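## Task

On the rack's front face there are twelve drive blanks in three rows of four. Viewed from in front of the rack, take the bottom-row blank that sits rightmost (first from the right) and press it inward until it bottoms out and clicks into its latch. Do not disturb the other eleven. The rack is free-standing, so it must not tilt beyond a small amount (any larger tilt is a failure) and must finish at its original spot. The blank must stay latched on its own; if it is only in place because the robot is holding it at the end, the task is not done. Nothing may be pushed or knocked off the table.

## Robot and tools

Robot: one FANUC CRX-5iA six-joint arm carrying a Robotiq 2F-140 two-finger gripper, with a camera on the wrist. There is only one arm, so every command row covers just that arm and its gripper.

Frames: positions are reported in a scene frame whose origin lies on the table surface straight beneath the arm's base. +z is up, and +y points left when you face along +x. The base may sit slightly tilted relative to the table. end_effector_position (metres) is the point midway between the finger pads when closed; end_effector_quat_wxyz is the hand orientation. The fingers extend along the gripper's own +z axis and close along its y axis. Closed fingertips extend about 33 mm past that point, and open ones about 9 mm. Closing also pushes the tips roughly 24 mm further out from the arm. The printed hand position is approximate, and its error grows at long reach.

Tool execute_actions, argument actions: a list holding zero or one item. An empty list only reports the current state. {"rows": [[...]], "steps": n} runs one action of n control steps, with n from 1 to 15 (default 15) and each step lasting 1/30 s. One row is used per step, and the final row keeps being reused if there are fewer rows than steps. {"steps": n} with no rows is a wait of up to 300 steps, counted from the previous result; your thinking time is included. The optional flag pictures (true/false) decides whether camera images are returned; by default they are.

Each row has 9 plain numbers in this order: J1 waist, J2 shoulder, J3 elbow, J4 forearm roll, J5 wrist pitch, J6 wrist roll, then gripper position, gripper force_limit, gripper speed. The six joint values are absolute target angles in radians, in the same form as the Joint positions line, not offsets. Stated ranges: J1 -3.491..3.491, J2 -3.140..3.140, J3 -1.187..4.328, J4 -3.316..3.316, J5 -3.140..3.140, J6 -3.927..3.927. If a target lies more than 0.010 rad outside a range and also further out than the joint currently is, the whole call is refused and nothing moves. A real joint end can differ from the stated one by up to 0.010 rad either way. Targets past it are clipped, and a "joint sent to its limit" line may appear, possibly about an earlier action.

The three gripper values each lie in [-1, 1] and are absolute settings. position: +1 means fully open (140 mm gap), about -0.8 means the pads touch, and -1 means close until something blocks the fingers. force_limit: squeeze strength, roughly 14 N at -1, 60 N at 0 and 107 N at +1. speed: roughly 30 mm/s at -1, 140 at 0 and 250 at +1. For pushing, a closed gripper (position about -0.8 or -1) makes a compact fingertip to press with.

Motion limits: each joint target can lead the measured angle by at most 0.805 rad (waist, shoulder), 0.966 (elbow) or 1.21 (wrist joints). Targets that would move the hand more than 70 mm from where it is get scaled back. Maximum speeds are 2.62, 3.14 and 3.93 rad/s for those groups, with 0.5 s of acceleration, and all joints arrive together. Far targets therefore take several calls. Between calls the arm keeps heading for the last row you sent until it has nearly stopped.

Result lines: the state line gives the hand pose. Joint positions and Joint velocities are in column order (rad, rad/s). object_status codes: 0 moving, 1 blocked while opening, 2 blocked while closing (an item is gripped), 3 reached the target or pads met. position_measured is in counts, from 3 when fully open to 230 when the pads meet, and is not linear in mm. "joint command not followed" means the clearance check altered or blocked targets; mounting blocks and posts count as part of the arm. HELD marks steps where your row was not fully sent. MOTOR HOT warns of overheating, and an OVER-TEMPERATURE FAULT locks the brakes until the motors cool.

Faults: if contact torque reaches a joint's load limit (145 N m for J1-J3, 36.4 N m for J4-J6), or any outside force on the arm, tool or held item reaches 150 N, the arm halts for 10 s, drops the rest of the call and yields to the contact. Push gently and in small steps. The rack is loose: press straight into the blank, close to its centre, and avoid sideways or upward shoves that could slide or tip the rack. Stop pressing once the blank stops and latches, then back the hand away so that nothing is held by the robot. Don't knock anything off the table.

Cameras: cam_low (504x504, pinhole with radial distortion) and cam_wrist (616x616, fisheye). "Left" and "right" in the tasks are as seen when facing the rack's front, which may not match the camera's view. Tool zoom_image takes camera ("cam_low" or "cam_wrist") and region [x0, y0, x1, y1] in image pixels, with the origin at the top-left and at most 504x504; it shows a closer view of that camera's latest image. Tool read_manual with optional section "licences" only returns licence text. Before calling it, check that the blank has latched and the rack has stayed put and upright.

Each tool is called after "Emit:" in YAML: its name, and indented under it one key for each argument.

## Session

Emit:
execute_actions:
  actions: []

Scene clock: 0.00 s of 4500.00 s.
end_effector_position=(+0.1077, +0.4959, +0.3429) position_measured=3 object_status=3 end_effector_quat_wxyz=(+0.244, +0.968, +0.067, -0.005)
Joint positions: [ 1.45   0.74   0.855  0.008 -2.259  0.083]
Joint velocities: [ 0.001  0.001  0.    -0.    -0.001  0.   ]

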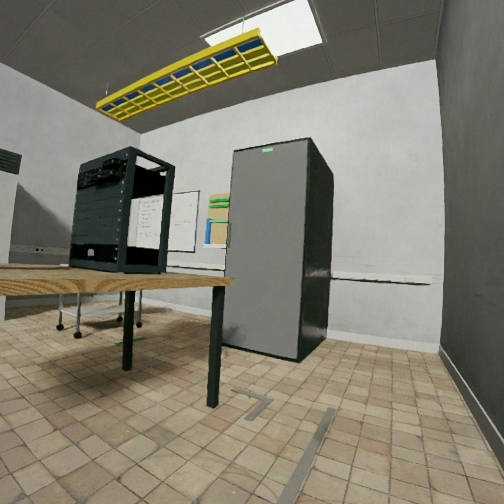

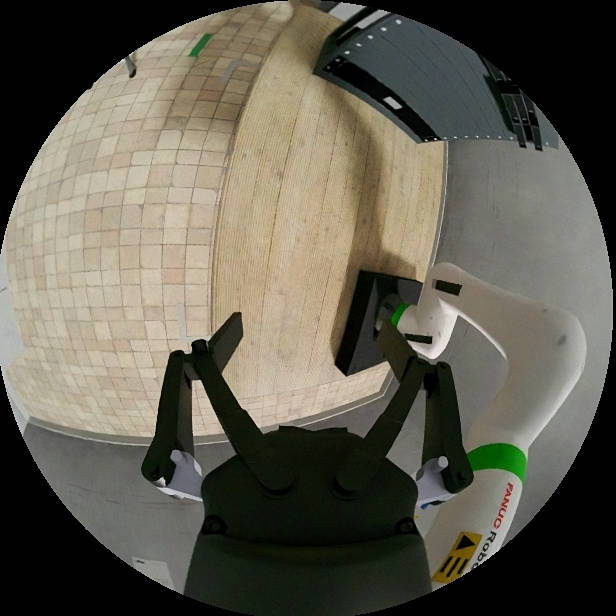

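Emit:
execute_actions:
  actions:
    - {"rows":[[1.0,-0.7,-1.0,0,0.3,1.57,-1,0,0]]}
  pictures: false

Emit:
execute_actions:
  actions:
    - {"steps":90}
  pictures: false

Emit:
execute_actions:
  actions:
    - {"rows":[[-0.17,-0.7,-1.0,0,0.3,1.57,-1,0,0]]}
  pictures: false

Emit:
execute_actions:
  actions:
    - {"steps":70}

Emit:
zoom_image:
  camera: "cam_low"
  region: [0,130,200,290]

Scene clock: 29.00 s of 4500.00 s.
end_effector_position=(+0.2256, +0.5043, +0.3376) position_measured=107 object_status=0 end_effector_quat_wxyz=(-0.069, +0.952, +0.299, +0.022)
Joint positions: [ 1.228  0.249  0.266  0.004 -1.522  0.777]
Joint velocities: [-0.511 -1.573 -1.882 -0.009  2.342  1.763]
Steps of this call (steps 1 to 90: nothing new was sent; then 25.50 s passed at rest; steps 91 to 105: all 15 steps of this action). Readings (joint positions | what the end effector reports):
91: [1.450 0.740 0.855 0.008 -2.259 0.084] | position_measured=3 object_status=0
92: [1.448 0.736 0.849 0.008 -2.251 0.091] | position_measured=9 object_status=0
94: [1.433 0.709 0.817 0.008 -2.211 0.131] | position_measured=24 object_status=0
98: [1.365 0.586 0.670 0.006 -2.027 0.315] | position_measured=54 object_status=0
105: the state above

Scene clock: 32.00 s of 4500.00 s.
end_effector_position=(+0.3192, +0.3834, +0.4642) position_measured=233 object_status=3 end_effector_quat_wxyz=(-0.419, +0.577, +0.365, +0.599)
Joint positions: [ 1.   -0.7  -1.   -0.    0.3   1.57]
Joint velocities: [ 0.     0.    -0.001  0.    -0.001 -0.   ]
Steps of this call (steps 1 to 45: the robot went on to your last target; steps 46 to 90: nothing new was sent). Readings (joint positions | what the end effector reports):
1: [1.211 0.195 0.201 0.004 -1.441 0.836] | position_measured=115 object_status=0
2: [1.195 0.140 0.135 0.003 -1.358 0.892] | position_measured=122 object_status=0
4: [1.165 0.027 -0.001 0.003 -1.189 0.994] | position_measured=138 object_status=0
8: [1.115 -0.193 -0.290 0.002 -0.817 1.170] | position_measured=168 object_status=0
90: the state above
The arm was judged still, so your last target was given up. Only a new action makes it travel on or press farther. Fingers that are still opening or closing keep moving.

Scene clock: 32.50 s of 4500.00 s.
end_effector_position=(+0.4382, +0.2574, +0.4524) position_measured=233 object_status=3 end_effector_quat_wxyz=(-0.316, +0.638, +0.260, +0.652)
Joint positions: [ 0.664 -0.7   -1.    -0.     0.3    1.57 ]
Joint velocities: [-0.833  0.    -0.    -0.    -0.001 -0.   ]
Steps of this call (steps 1 to 15: all 15 steps of this action). Readings (joint positions | what the end effector reports):
1: [0.999 -0.700 -1.000 -0.000 0.300 1.570] | position_measured=233 object_status=3
2: [0.995 -0.700 -1.000 -0.000 0.300 1.570] | position_measured=233 object_status=3
4: [0.968 -0.700 -1.000 -0.000 0.300 1.570] | position_measured=233 object_status=3
8: [0.861 -0.700 -1.000 -0.000 0.300 1.570] | position_measured=233 object_status=3
15: the state above

Scene clock: 34.83 s of 4500.00 s.
end_effector_position=(+0.5091, -0.1562, +0.4180) position_measured=233 object_status=3 end_effector_quat_wxyz=(-0.031, +0.712, -0.027, +0.702)
Joint positions: [-0.17 -0.7  -1.   -0.    0.3   1.57]
Joint velocities: [ 0.001  0.    -0.    -0.     0.001 -0.   ]
Steps of this call (steps 1 to 60: the robot went on to your last target; steps 61 to 70: nothing new was sent). Readings (joint positions | what the end effector reports):
1: [0.636 -0.700 -1.000 -0.000 0.300 1.570] | position_measured=233 object_status=3
2: [0.608 -0.700 -1.000 -0.000 0.300 1.570] | position_measured=233 object_status=3
4: [0.552 -0.700 -1.000 -0.000 0.300 1.570] | position_measured=233 object_status=3
8: [0.439 -0.700 -1.000 -0.000 0.300 1.570] | position_measured=233 object_status=3
70: the state above
The arm was judged still, so your last target was given up. Only a new action makes it travel on or press farther. Fingers that are still opening or closing keep moving.

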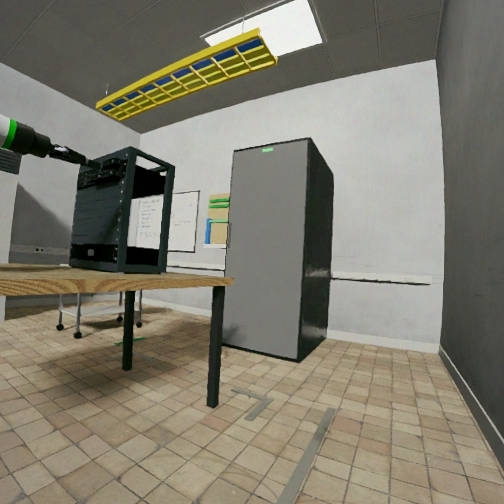

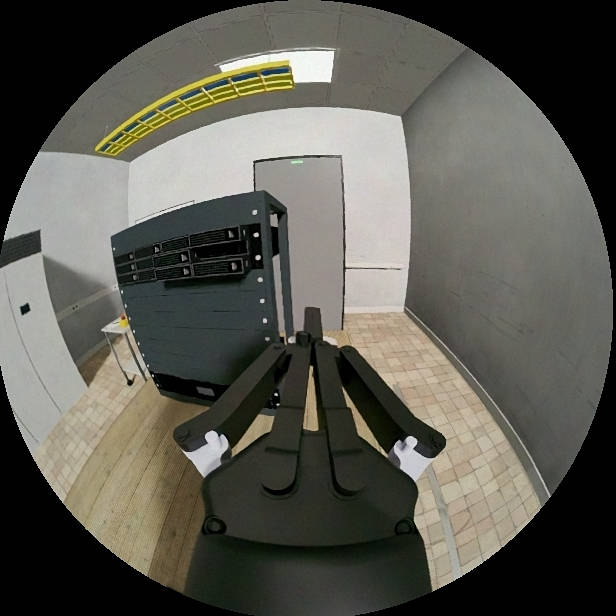

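Region (0, 130, 200, 290) of cam_low's 504x504 image, scaled by 2.520, with more detail than that image has; it fills the top 403 rows of this view, and the rest is white.

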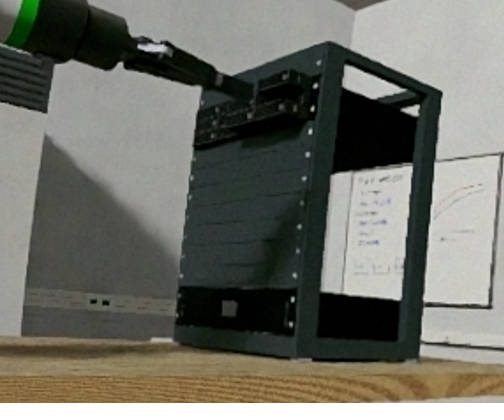

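Emit:
execute_actions:
  actions:
    - {"rows":[[0.11,-0.341,-0.70,0,0.34,1.49,-1,0,0]]}
  pictures: false

Emit:
execute_actions:
  actions:
    - {"steps":30}

Scene clock: 52.33 s of 4500.00 s.
end_effector_position=(+0.6211, -0.0150, +0.4664) position_measured=233 object_status=3 end_effector_quat_wxyz=(-0.137, +0.710, +0.033, +0.690)
Joint positions: [ 0.066 -0.398 -0.747  0.     0.334  1.503]
Joint velocities: [ 0.53   0.675  0.562  0.     0.074 -0.149]
Steps of this call (steps 1 to 90: nothing new was sent; then 14.00 s passed at rest; steps 91 to 105: all 15 steps of this action). Readings (joint positions | what the end effector reports):
91: [-0.170 -0.700 -1.000 0.000 0.300 1.570] | position_measured=233 object_status=3
92: [-0.167 -0.695 -0.996 0.000 0.301 1.569] | position_measured=233 object_status=3
94: [-0.146 -0.668 -0.974 0.000 0.304 1.563] | position_measured=233 object_status=3
98: [-0.068 -0.568 -0.890 0.000 0.315 1.541] | position_measured=233 object_status=3
105: the state above

Scene clock: 53.33 s of 4500.00 s.
end_effector_position=(+0.6393, +0.0176, +0.4723) position_measured=233 object_status=3 end_effector_quat_wxyz=(-0.157, +0.709, +0.044, +0.686)
Joint positions: [ 0.11  -0.341 -0.7    0.     0.34   1.49 ]
Joint velocities: [ 0.  0. -0.  0. -0. -0.]
Steps of this call (steps 1 to 30: the robot went on to your last target). Readings (joint positions | what the end effector reports):
1: [0.082 -0.377 -0.730 0.000 0.336 1.498] | position_measured=233 object_status=3
2: [0.095 -0.360 -0.716 0.000 0.338 1.494] | position_measured=233 object_status=3
4: [0.109 -0.343 -0.702 0.000 0.340 1.490] | position_measured=233 object_status=3
8: [0.110 -0.341 -0.700 0.000 0.340 1.490] | position_measured=233 object_status=3
30: the state above
The arm was judged still, so your last target was given up. Only a new action makes it travel on or press farther. Fingers that are still opening or closing keep moving.

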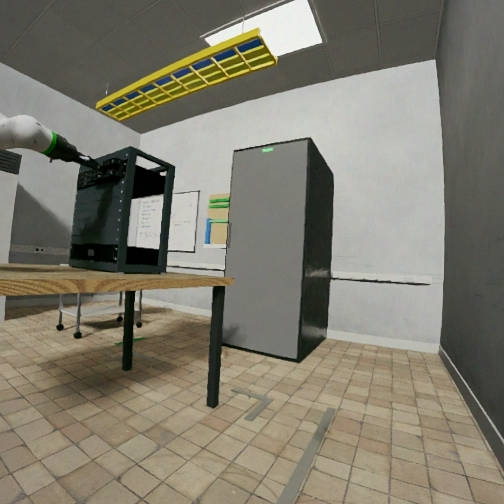

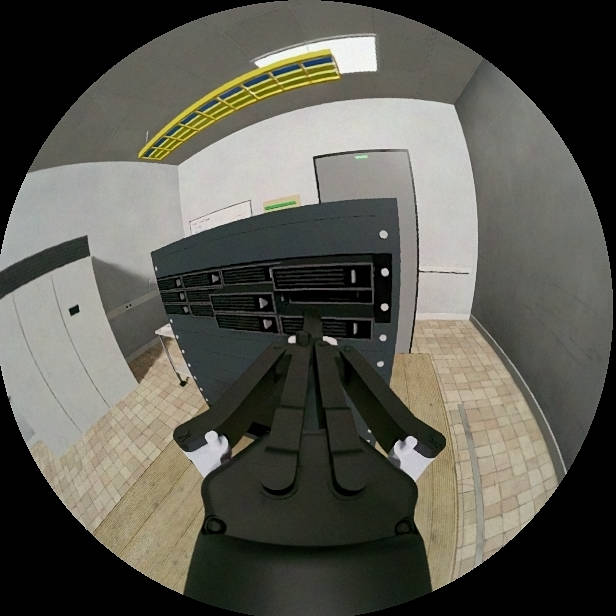

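Emit:
execute_actions:
  actions:
    - {"rows":[[0.09,-0.313,-0.744,0,0.412,1.65,-1,0,0]]}

Emit:
zoom_image:
  camera: "cam_low"
  region: [50,135,150,205]

Emit:
zoom_image:
  camera: "cam_wrist"
  region: [220,220,420,360]

Scene clock: 64.37 s of 4500.00 s.
end_effector_position=(+0.6388, +0.0067, +0.4465) position_measured=233 object_status=3 end_effector_quat_wxyz=(-0.094, +0.705, +0.094, +0.697)
Joint positions: [ 0.09  -0.313 -0.744 -0.     0.412  1.65 ]
Joint velocities: [ 0.     0.    -0.     0.     0.002  0.   ]
Steps of this call (steps 1 to 90: nothing new was sent; then 7.53 s passed at rest; steps 91 to 105: all 15 steps of this action). Readings (joint positions | what the end effector reports):
91: [0.110 -0.341 -0.700 -0.000 0.340 1.491] | position_measured=233 object_status=3
92: [0.110 -0.340 -0.701 -0.000 0.344 1.498] | position_measured=233 object_status=3
94: [0.105 -0.333 -0.713 -0.000 0.362 1.538] | position_measured=233 object_status=3
98: [0.091 -0.314 -0.742 -0.000 0.408 1.641] | position_measured=233 object_status=3
105: the state above

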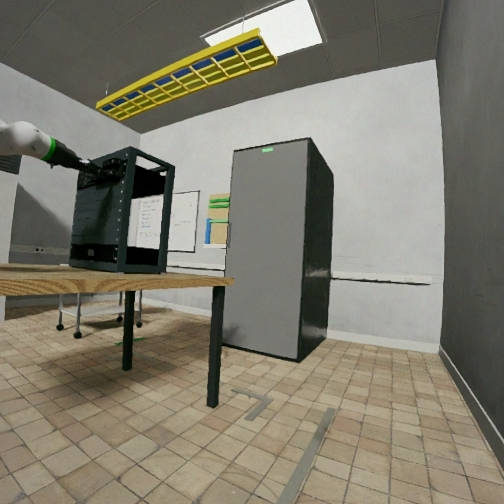

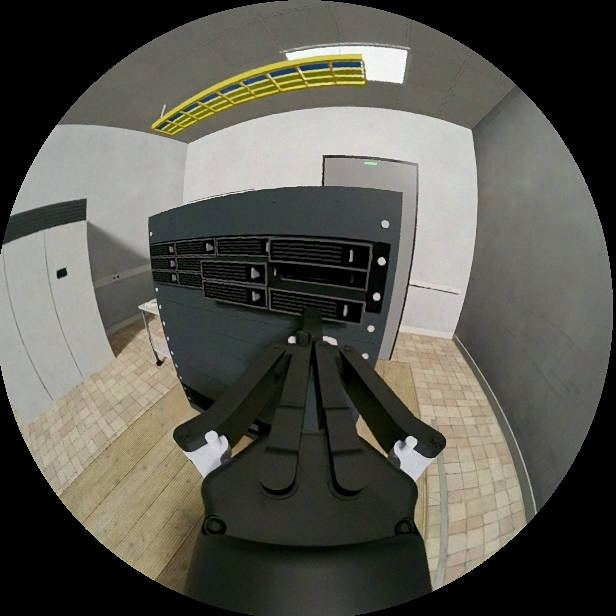

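Region (50, 135, 150, 205) of cam_low's 504x504 image, scaled by 5.040, with more detail than that image has; it fills the top 353 rows of this view, and the rest is white.

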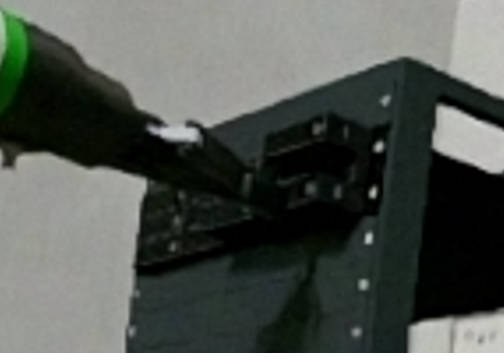

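Region (220, 220, 420, 360) of cam_wrist's 616x616 image, scaled by 2.520, with more detail than that image has; it fills the top 353 rows of this view, and the rest is white.

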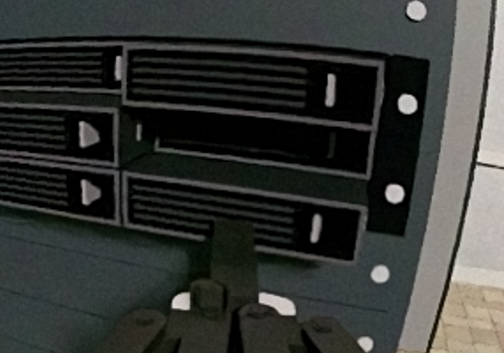

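Emit:
execute_actions:
  actions:
    - {"rows":[[0.09,-0.264,-0.69,0,0.407,1.65,-1,0,0]]}

Emit:
zoom_image:
  camera: "cam_low"
  region: [50,135,150,205]

Emit:
zoom_image:
  camera: "cam_wrist"
  region: [220,220,420,360]

Scene clock: 74.90 s of 4500.00 s.
end_effector_position=(+0.6583, +0.0113, +0.4543) position_measured=233 object_status=3 end_effector_quat_wxyz=(-0.094, +0.705, +0.094, +0.697)
Joint positions: [ 0.09  -0.264 -0.69   0.     0.407  1.65 ]
Joint velocities: [ 0.     0.001  0.    -0.     0.001  0.   ]
Steps of this call (steps 1 to 15: the robot went on to your last target; steps 16 to 90: nothing new was sent; then 7.03 s passed at rest; steps 91 to 105: all 15 steps of this action). Readings (joint positions | what the end effector reports):
91: [0.090 -0.312 -0.744 0.000 0.412 1.650] | position_measured=233 object_status=3
92: [0.090 -0.308 -0.739 0.000 0.412 1.650] | position_measured=233 object_status=3
94: [0.090 -0.283 -0.711 0.000 0.409 1.650] | position_measured=233 object_status=3
98: [0.090 -0.264 -0.690 0.000 0.407 1.650] | position_measured=233 object_status=3
105: the state above

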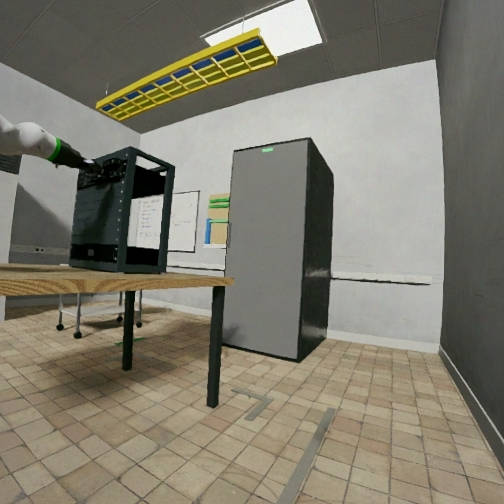

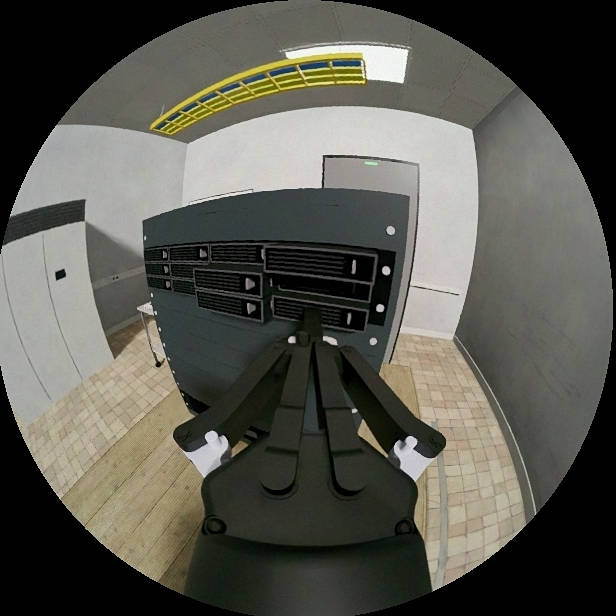

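Region (50, 135, 150, 205) of cam_low's 504x504 image, scaled by 5.040, with more detail than that image has; it fills the top 353 rows of this view, and the rest is white.

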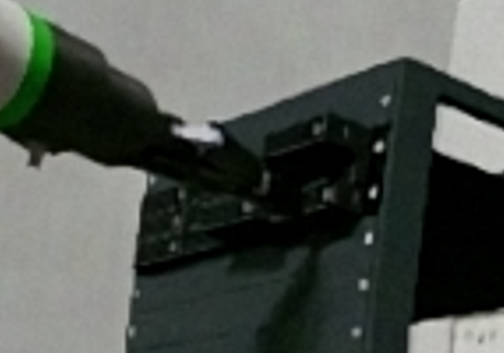

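Region (220, 220, 420, 360) of cam_wrist's 616x616 image, scaled by 2.520, with more detail than that image has; it fills the top 353 rows of this view, and the rest is white.

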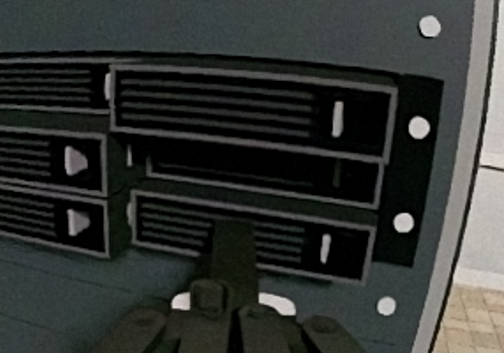

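Already pushing. Continue slowly, 12 mm.

Emit:
execute_actions:
  actions:
    - {"rows":[[0.09,-0.259,-0.686,0,0.408,1.65,-1,0,0],[0.09,-0.259,-0.686,0,0.408,1.65,-1,0,0],[0.089,-0.254,-0.682,0,0.409,1.65,-1,0,0],[0.089,-0.254,-0.682,0,0.409,1.65,-1,0,0],[0.089,-0.249,-0.678,0,0.41,1.65,-1,0,0],[0.089,-0.249,-0.678,0,0.41,1.65,-1,0,0],[0.088,-0.244,-0.674,0,0.411,1.65,-1,0,0],[0.088,-0.244,-0.674,0,0.411,1.65,-1,0,0],[0.088,-0.239,-0.67,0,0.412,1.65,-1,0,0],[0.088,-0.239,-0.67,0,0.412,1.65,-1,0,0],[0.087,-0.234,-0.666,0,0.413,1.65,-1,0,0],[0.087,-0.234,-0.666,0,0.413,1.65,-1,0,0],[0.087,-0.229,-0.662,0,0.414,1.65,-1,0,0]]}

Emit:
zoom_image:
  camera: "cam_low"
  region: [50,135,150,205]

Emit:
zoom_image:
  camera: "cam_wrist"
  region: [220,220,420,360]

Scene clock: 88.13 s of 4500.00 s.
end_effector_position=(+0.6704, +0.0126, +0.4550) position_measured=233 object_status=3 end_effector_quat_wxyz=(-0.093, +0.705, +0.093, +0.697)
Joint positions: [ 0.087 -0.23  -0.663  0.     0.414  1.65 ]
Joint velocities: [-0.     0.03   0.024 -0.     0.007  0.   ]
Steps of this call (steps 1 to 15: the robot went on to your last target; steps 16 to 90: nothing new was sent; then 9.73 s passed at rest; steps 91 to 105: all 15 steps of this action). Readings (joint positions | what the end effector reports):
91: [0.090 -0.264 -0.690 0.000 0.407 1.650] | position_measured=233 object_status=3
92: [0.090 -0.261 -0.688 0.000 0.408 1.650] | position_measured=233 object_status=3
94: [0.090 -0.257 -0.684 0.000 0.409 1.650] | position_measured=233 object_status=3
98: [0.089 -0.247 -0.676 0.000 0.410 1.650] | position_measured=233 object_status=3
105: the state above

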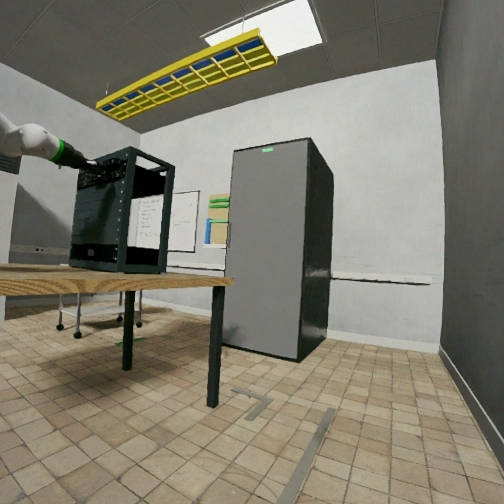

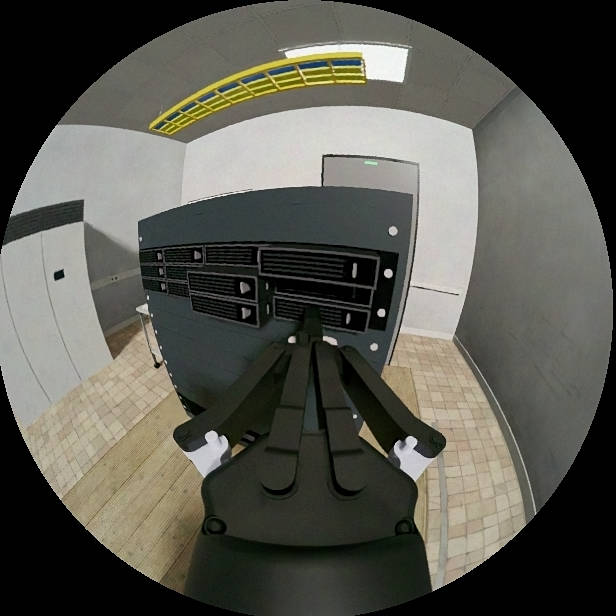

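Region (50, 135, 150, 205) of cam_low's 504x504 image, scaled by 5.040, with more detail than that image has; it fills the top 353 rows of this view, and the rest is white.

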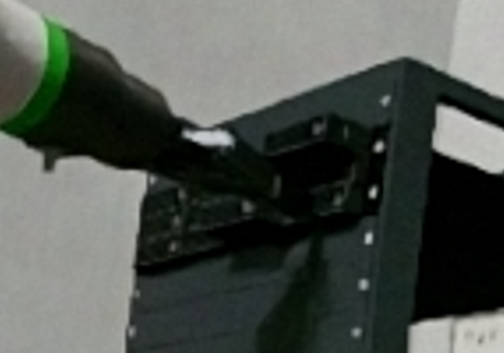

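Region (220, 220, 420, 360) of cam_wrist's 616x616 image, scaled by 2.520, with more detail than that image has; it fills the top 353 rows of this view, and the rest is white.

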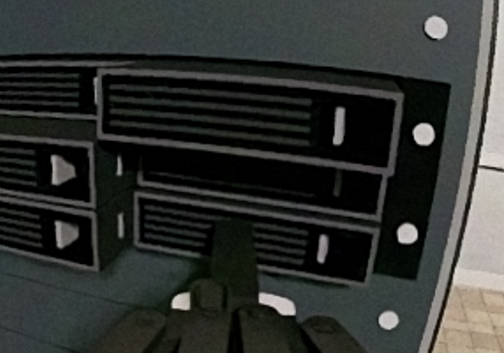

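Nearly flush; about 3 mm more.

Emit:
execute_actions:
  actions:
    - {"rows":[[0.087,-0.226,-0.66,0,0.415,1.65,-1,0,0],[0.087,-0.226,-0.66,0,0.415,1.65,-1,0,0],[0.087,-0.223,-0.658,0,0.416,1.65,-1,0,0],[0.087,-0.223,-0.658,0,0.416,1.65,-1,0,0],[0.087,-0.22,-0.656,0,0.417,1.65,-1,0,0]]}

Emit:
zoom_image:
  camera: "cam_low"
  region: [50,135,150,205]

Emit:
zoom_image:
  camera: "cam_wrist"
  region: [220,220,420,360]

Emit:
execute_actions:
  actions:
    - {"rows":[[0.09,-0.33,-0.76,0,0.412,1.65,-1,0,0]]}

Emit:
zoom_image:
  camera: "cam_wrist"
  region: [220,220,420,360]

Emit:
zoom_image:
  camera: "cam_low"
  region: [50,135,150,205]

Scene clock: 103.70 s of 4500.00 s.
end_effector_position=(+0.6736, +0.0134, +0.4547) position_measured=233 object_status=3 end_effector_quat_wxyz=(-0.093, +0.705, +0.093, +0.697)
Joint positions: [ 0.087 -0.22  -0.656 -0.     0.417  1.65 ]
Joint velocities: [ 0.     0.    -0.001  0.    -0.    -0.   ]
Steps of this call (steps 1 to 15: the robot went on to your last target; steps 16 to 90: nothing new was sent; then 12.07 s passed at rest; steps 91 to 105: all 15 steps of this action). Readings (joint positions | what the end effector reports):
91: [0.087 -0.229 -0.662 -0.000 0.414 1.650] | position_measured=233 object_status=3
92: [0.087 -0.227 -0.661 -0.000 0.415 1.650] | position_measured=233 object_status=3
94: [0.087 -0.224 -0.659 -0.000 0.416 1.650] | position_measured=233 object_status=3
98: [0.087 -0.220 -0.656 -0.000 0.417 1.650] | position_measured=233 object_status=3
105: the state above

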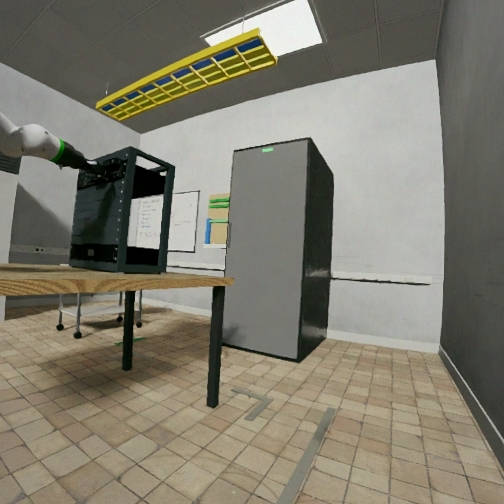

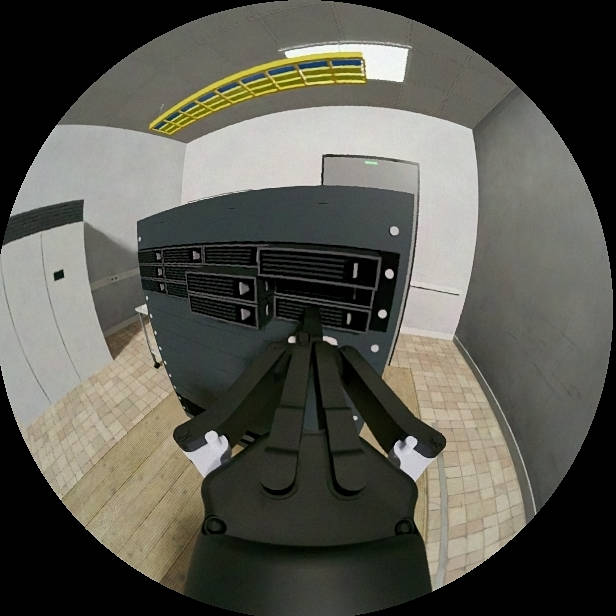

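Region (50, 135, 150, 205) of cam_low's 504x504 image, scaled by 5.040, with more detail than that image has; it fills the top 353 rows of this view, and the rest is white.

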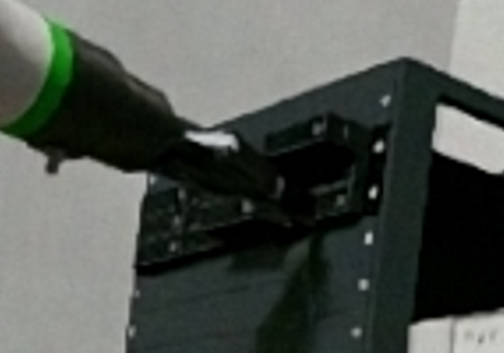

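Region (220, 220, 420, 360) of cam_wrist's 616x616 image, scaled by 2.520, with more detail than that image has; it fills the top 353 rows of this view, and the rest is white.

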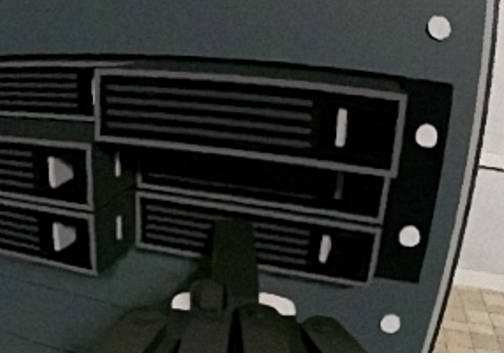

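Scene clock: 104.20 s of 4500.00 s.
end_effector_position=(+0.6326, +0.0051, +0.4450) position_measured=233 object_status=3 end_effector_quat_wxyz=(-0.094, +0.705, +0.094, +0.697)
Joint positions: [ 0.09  -0.33  -0.76  -0.     0.412  1.65 ]
Joint velocities: [ 0.    -0.     0.     0.    -0.001 -0.   ]
Steps of this call (steps 1 to 15: all 15 steps of this action). Readings (joint positions | what the end effector reports):
1: [0.087 -0.220 -0.656 -0.000 0.417 1.650] | position_measured=233 object_status=3
2: [0.087 -0.224 -0.659 -0.000 0.417 1.650] | position_measured=233 object_status=3
4: [0.087 -0.249 -0.684 -0.000 0.416 1.650] | position_measured=233 object_status=3
8: [0.089 -0.322 -0.753 -0.000 0.412 1.650] | position_measured=233 object_status=3
15: the state above

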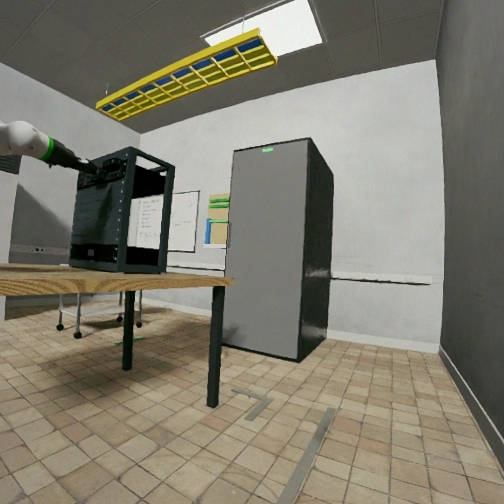

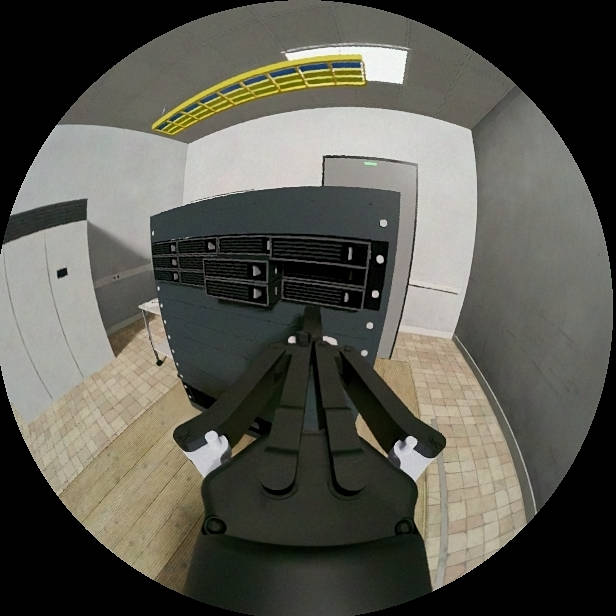

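Region (220, 220, 420, 360) of cam_wrist's 616x616 image, scaled by 2.520, with more detail than that image has; it fills the top 353 rows of this view, and the rest is white.

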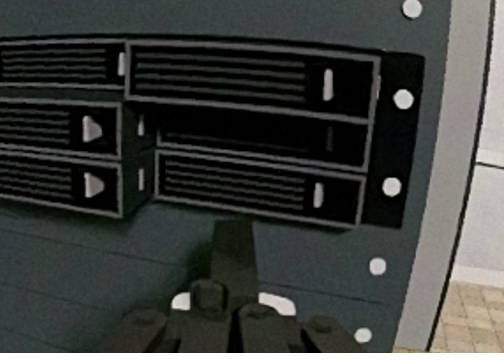

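Region (50, 135, 150, 205) of cam_low's 504x504 image, scaled by 5.040, with more detail than that image has; it fills the top 353 rows of this view, and the rest is white.

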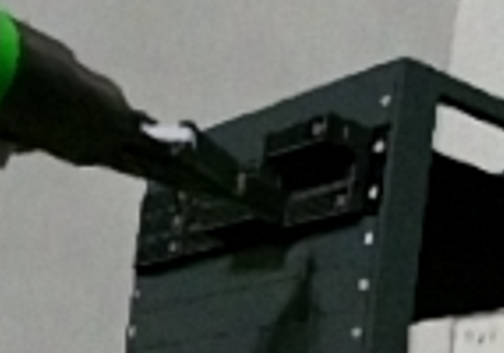

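Looks flush; one extra 2 mm press to be sure.

Emit:
execute_actions:
  actions:
    - {"rows":[[0.087,-0.226,-0.66,0,0.415,1.65,-1,0,0]]}
  pictures: false

Emit:
execute_actions:
  actions:
    - {"rows":[[0.087,-0.223,-0.658,0,0.416,1.65,-1,0,0],[0.087,-0.22,-0.656,0,0.417,1.65,-1,0,0],[0.087,-0.22,-0.656,0,0.417,1.65,-1,0,0],[0.087,-0.217,-0.654,0,0.418,1.65,-1,0,0],[0.087,-0.217,-0.654,0,0.418,1.65,-1,0,0],[0.087,-0.214,-0.652,0,0.419,1.65,-1,0,0]]}
  pictures: false

Emit:
execute_actions:
  actions:
    - {"rows":[[0.087,-0.264,-0.69,0,0.407,1.65,-1,0,0]]}
  pictures: false

Emit:
finished_scene:
  scene: 1

Scene clock: 120.50 s of 4500.00 s.
end_effector_position=(+0.6717, +0.0129, +0.4549) position_measured=233 object_status=3 end_effector_quat_wxyz=(-0.093, +0.705, +0.093, +0.697)
Joint positions: [ 0.087 -0.226 -0.66   0.     0.415  1.65 ]
Joint velocities: [-0.001  0.001  0.     0.    -0.002 -0.   ]
Steps of this call (steps 1 to 15: the robot went on to your last target; steps 16 to 90: nothing new was sent; then 12.80 s passed at rest; steps 91 to 105: all 15 steps of this action). Readings (joint positions | what the end effector reports):
91: [0.090 -0.330 -0.760 -0.000 0.412 1.650] | position_measured=233 object_status=3
92: [0.090 -0.325 -0.756 -0.000 0.412 1.650] | position_measured=233 object_status=3
94: [0.090 -0.298 -0.730 -0.000 0.413 1.650] | position_measured=233 object_status=3
98: [0.088 -0.231 -0.665 0.000 0.415 1.650] | position_measured=233 object_status=3
105: the state above

Scene clock: 121.00 s of 4500.00 s.
end_effector_position=(+0.6756, +0.0139, +0.4544) position_measured=233 object_status=3 end_effector_quat_wxyz=(-0.093, +0.705, +0.093, +0.697)
Joint positions: [ 0.087 -0.214 -0.652  0.     0.419  1.65 ]
Joint velocities: [-0.     0.001  0.    -0.    -0.     0.   ]
Steps of this call (steps 1 to 15: all 15 steps of this action). Readings (joint positions | what the end effector reports):
1: [0.087 -0.226 -0.660 0.000 0.415 1.650] | position_measured=233 object_status=3
2: [0.087 -0.224 -0.659 0.000 0.416 1.650] | position_measured=233 object_status=3
4: [0.087 -0.220 -0.656 0.000 0.417 1.650] | position_measured=233 object_status=3
8: [0.087 -0.215 -0.652 0.000 0.419 1.650] | position_measured=233 object_status=3
15: the state above

Scene clock: 121.50 s of 4500.00 s.
end_effector_position=(+0.6585, +0.0093, +0.4541) position_measured=233 object_status=3 end_effector_quat_wxyz=(-0.093, +0.705, +0.093, +0.697)
Joint positions: [ 0.087 -0.264 -0.69   0.     0.407  1.65 ]
Joint velocities: [ 0.    -0.001  0.    -0.    -0.    -0.   ]
Steps of this call (steps 1 to 15: all 15 steps of this action). Readings (joint positions | what the end effector reports):
1: [0.087 -0.214 -0.652 0.000 0.419 1.650] | position_measured=233 object_status=3
2: [0.087 -0.218 -0.655 0.000 0.418 1.650] | position_measured=233 object_status=3
4: [0.087 -0.242 -0.673 0.000 0.412 1.650] | position_measured=233 object_status=3
8: [0.087 -0.264 -0.690 0.000 0.407 1.650] | position_measured=233 object_status=3
15: the state above

The scene is finished: the task was done.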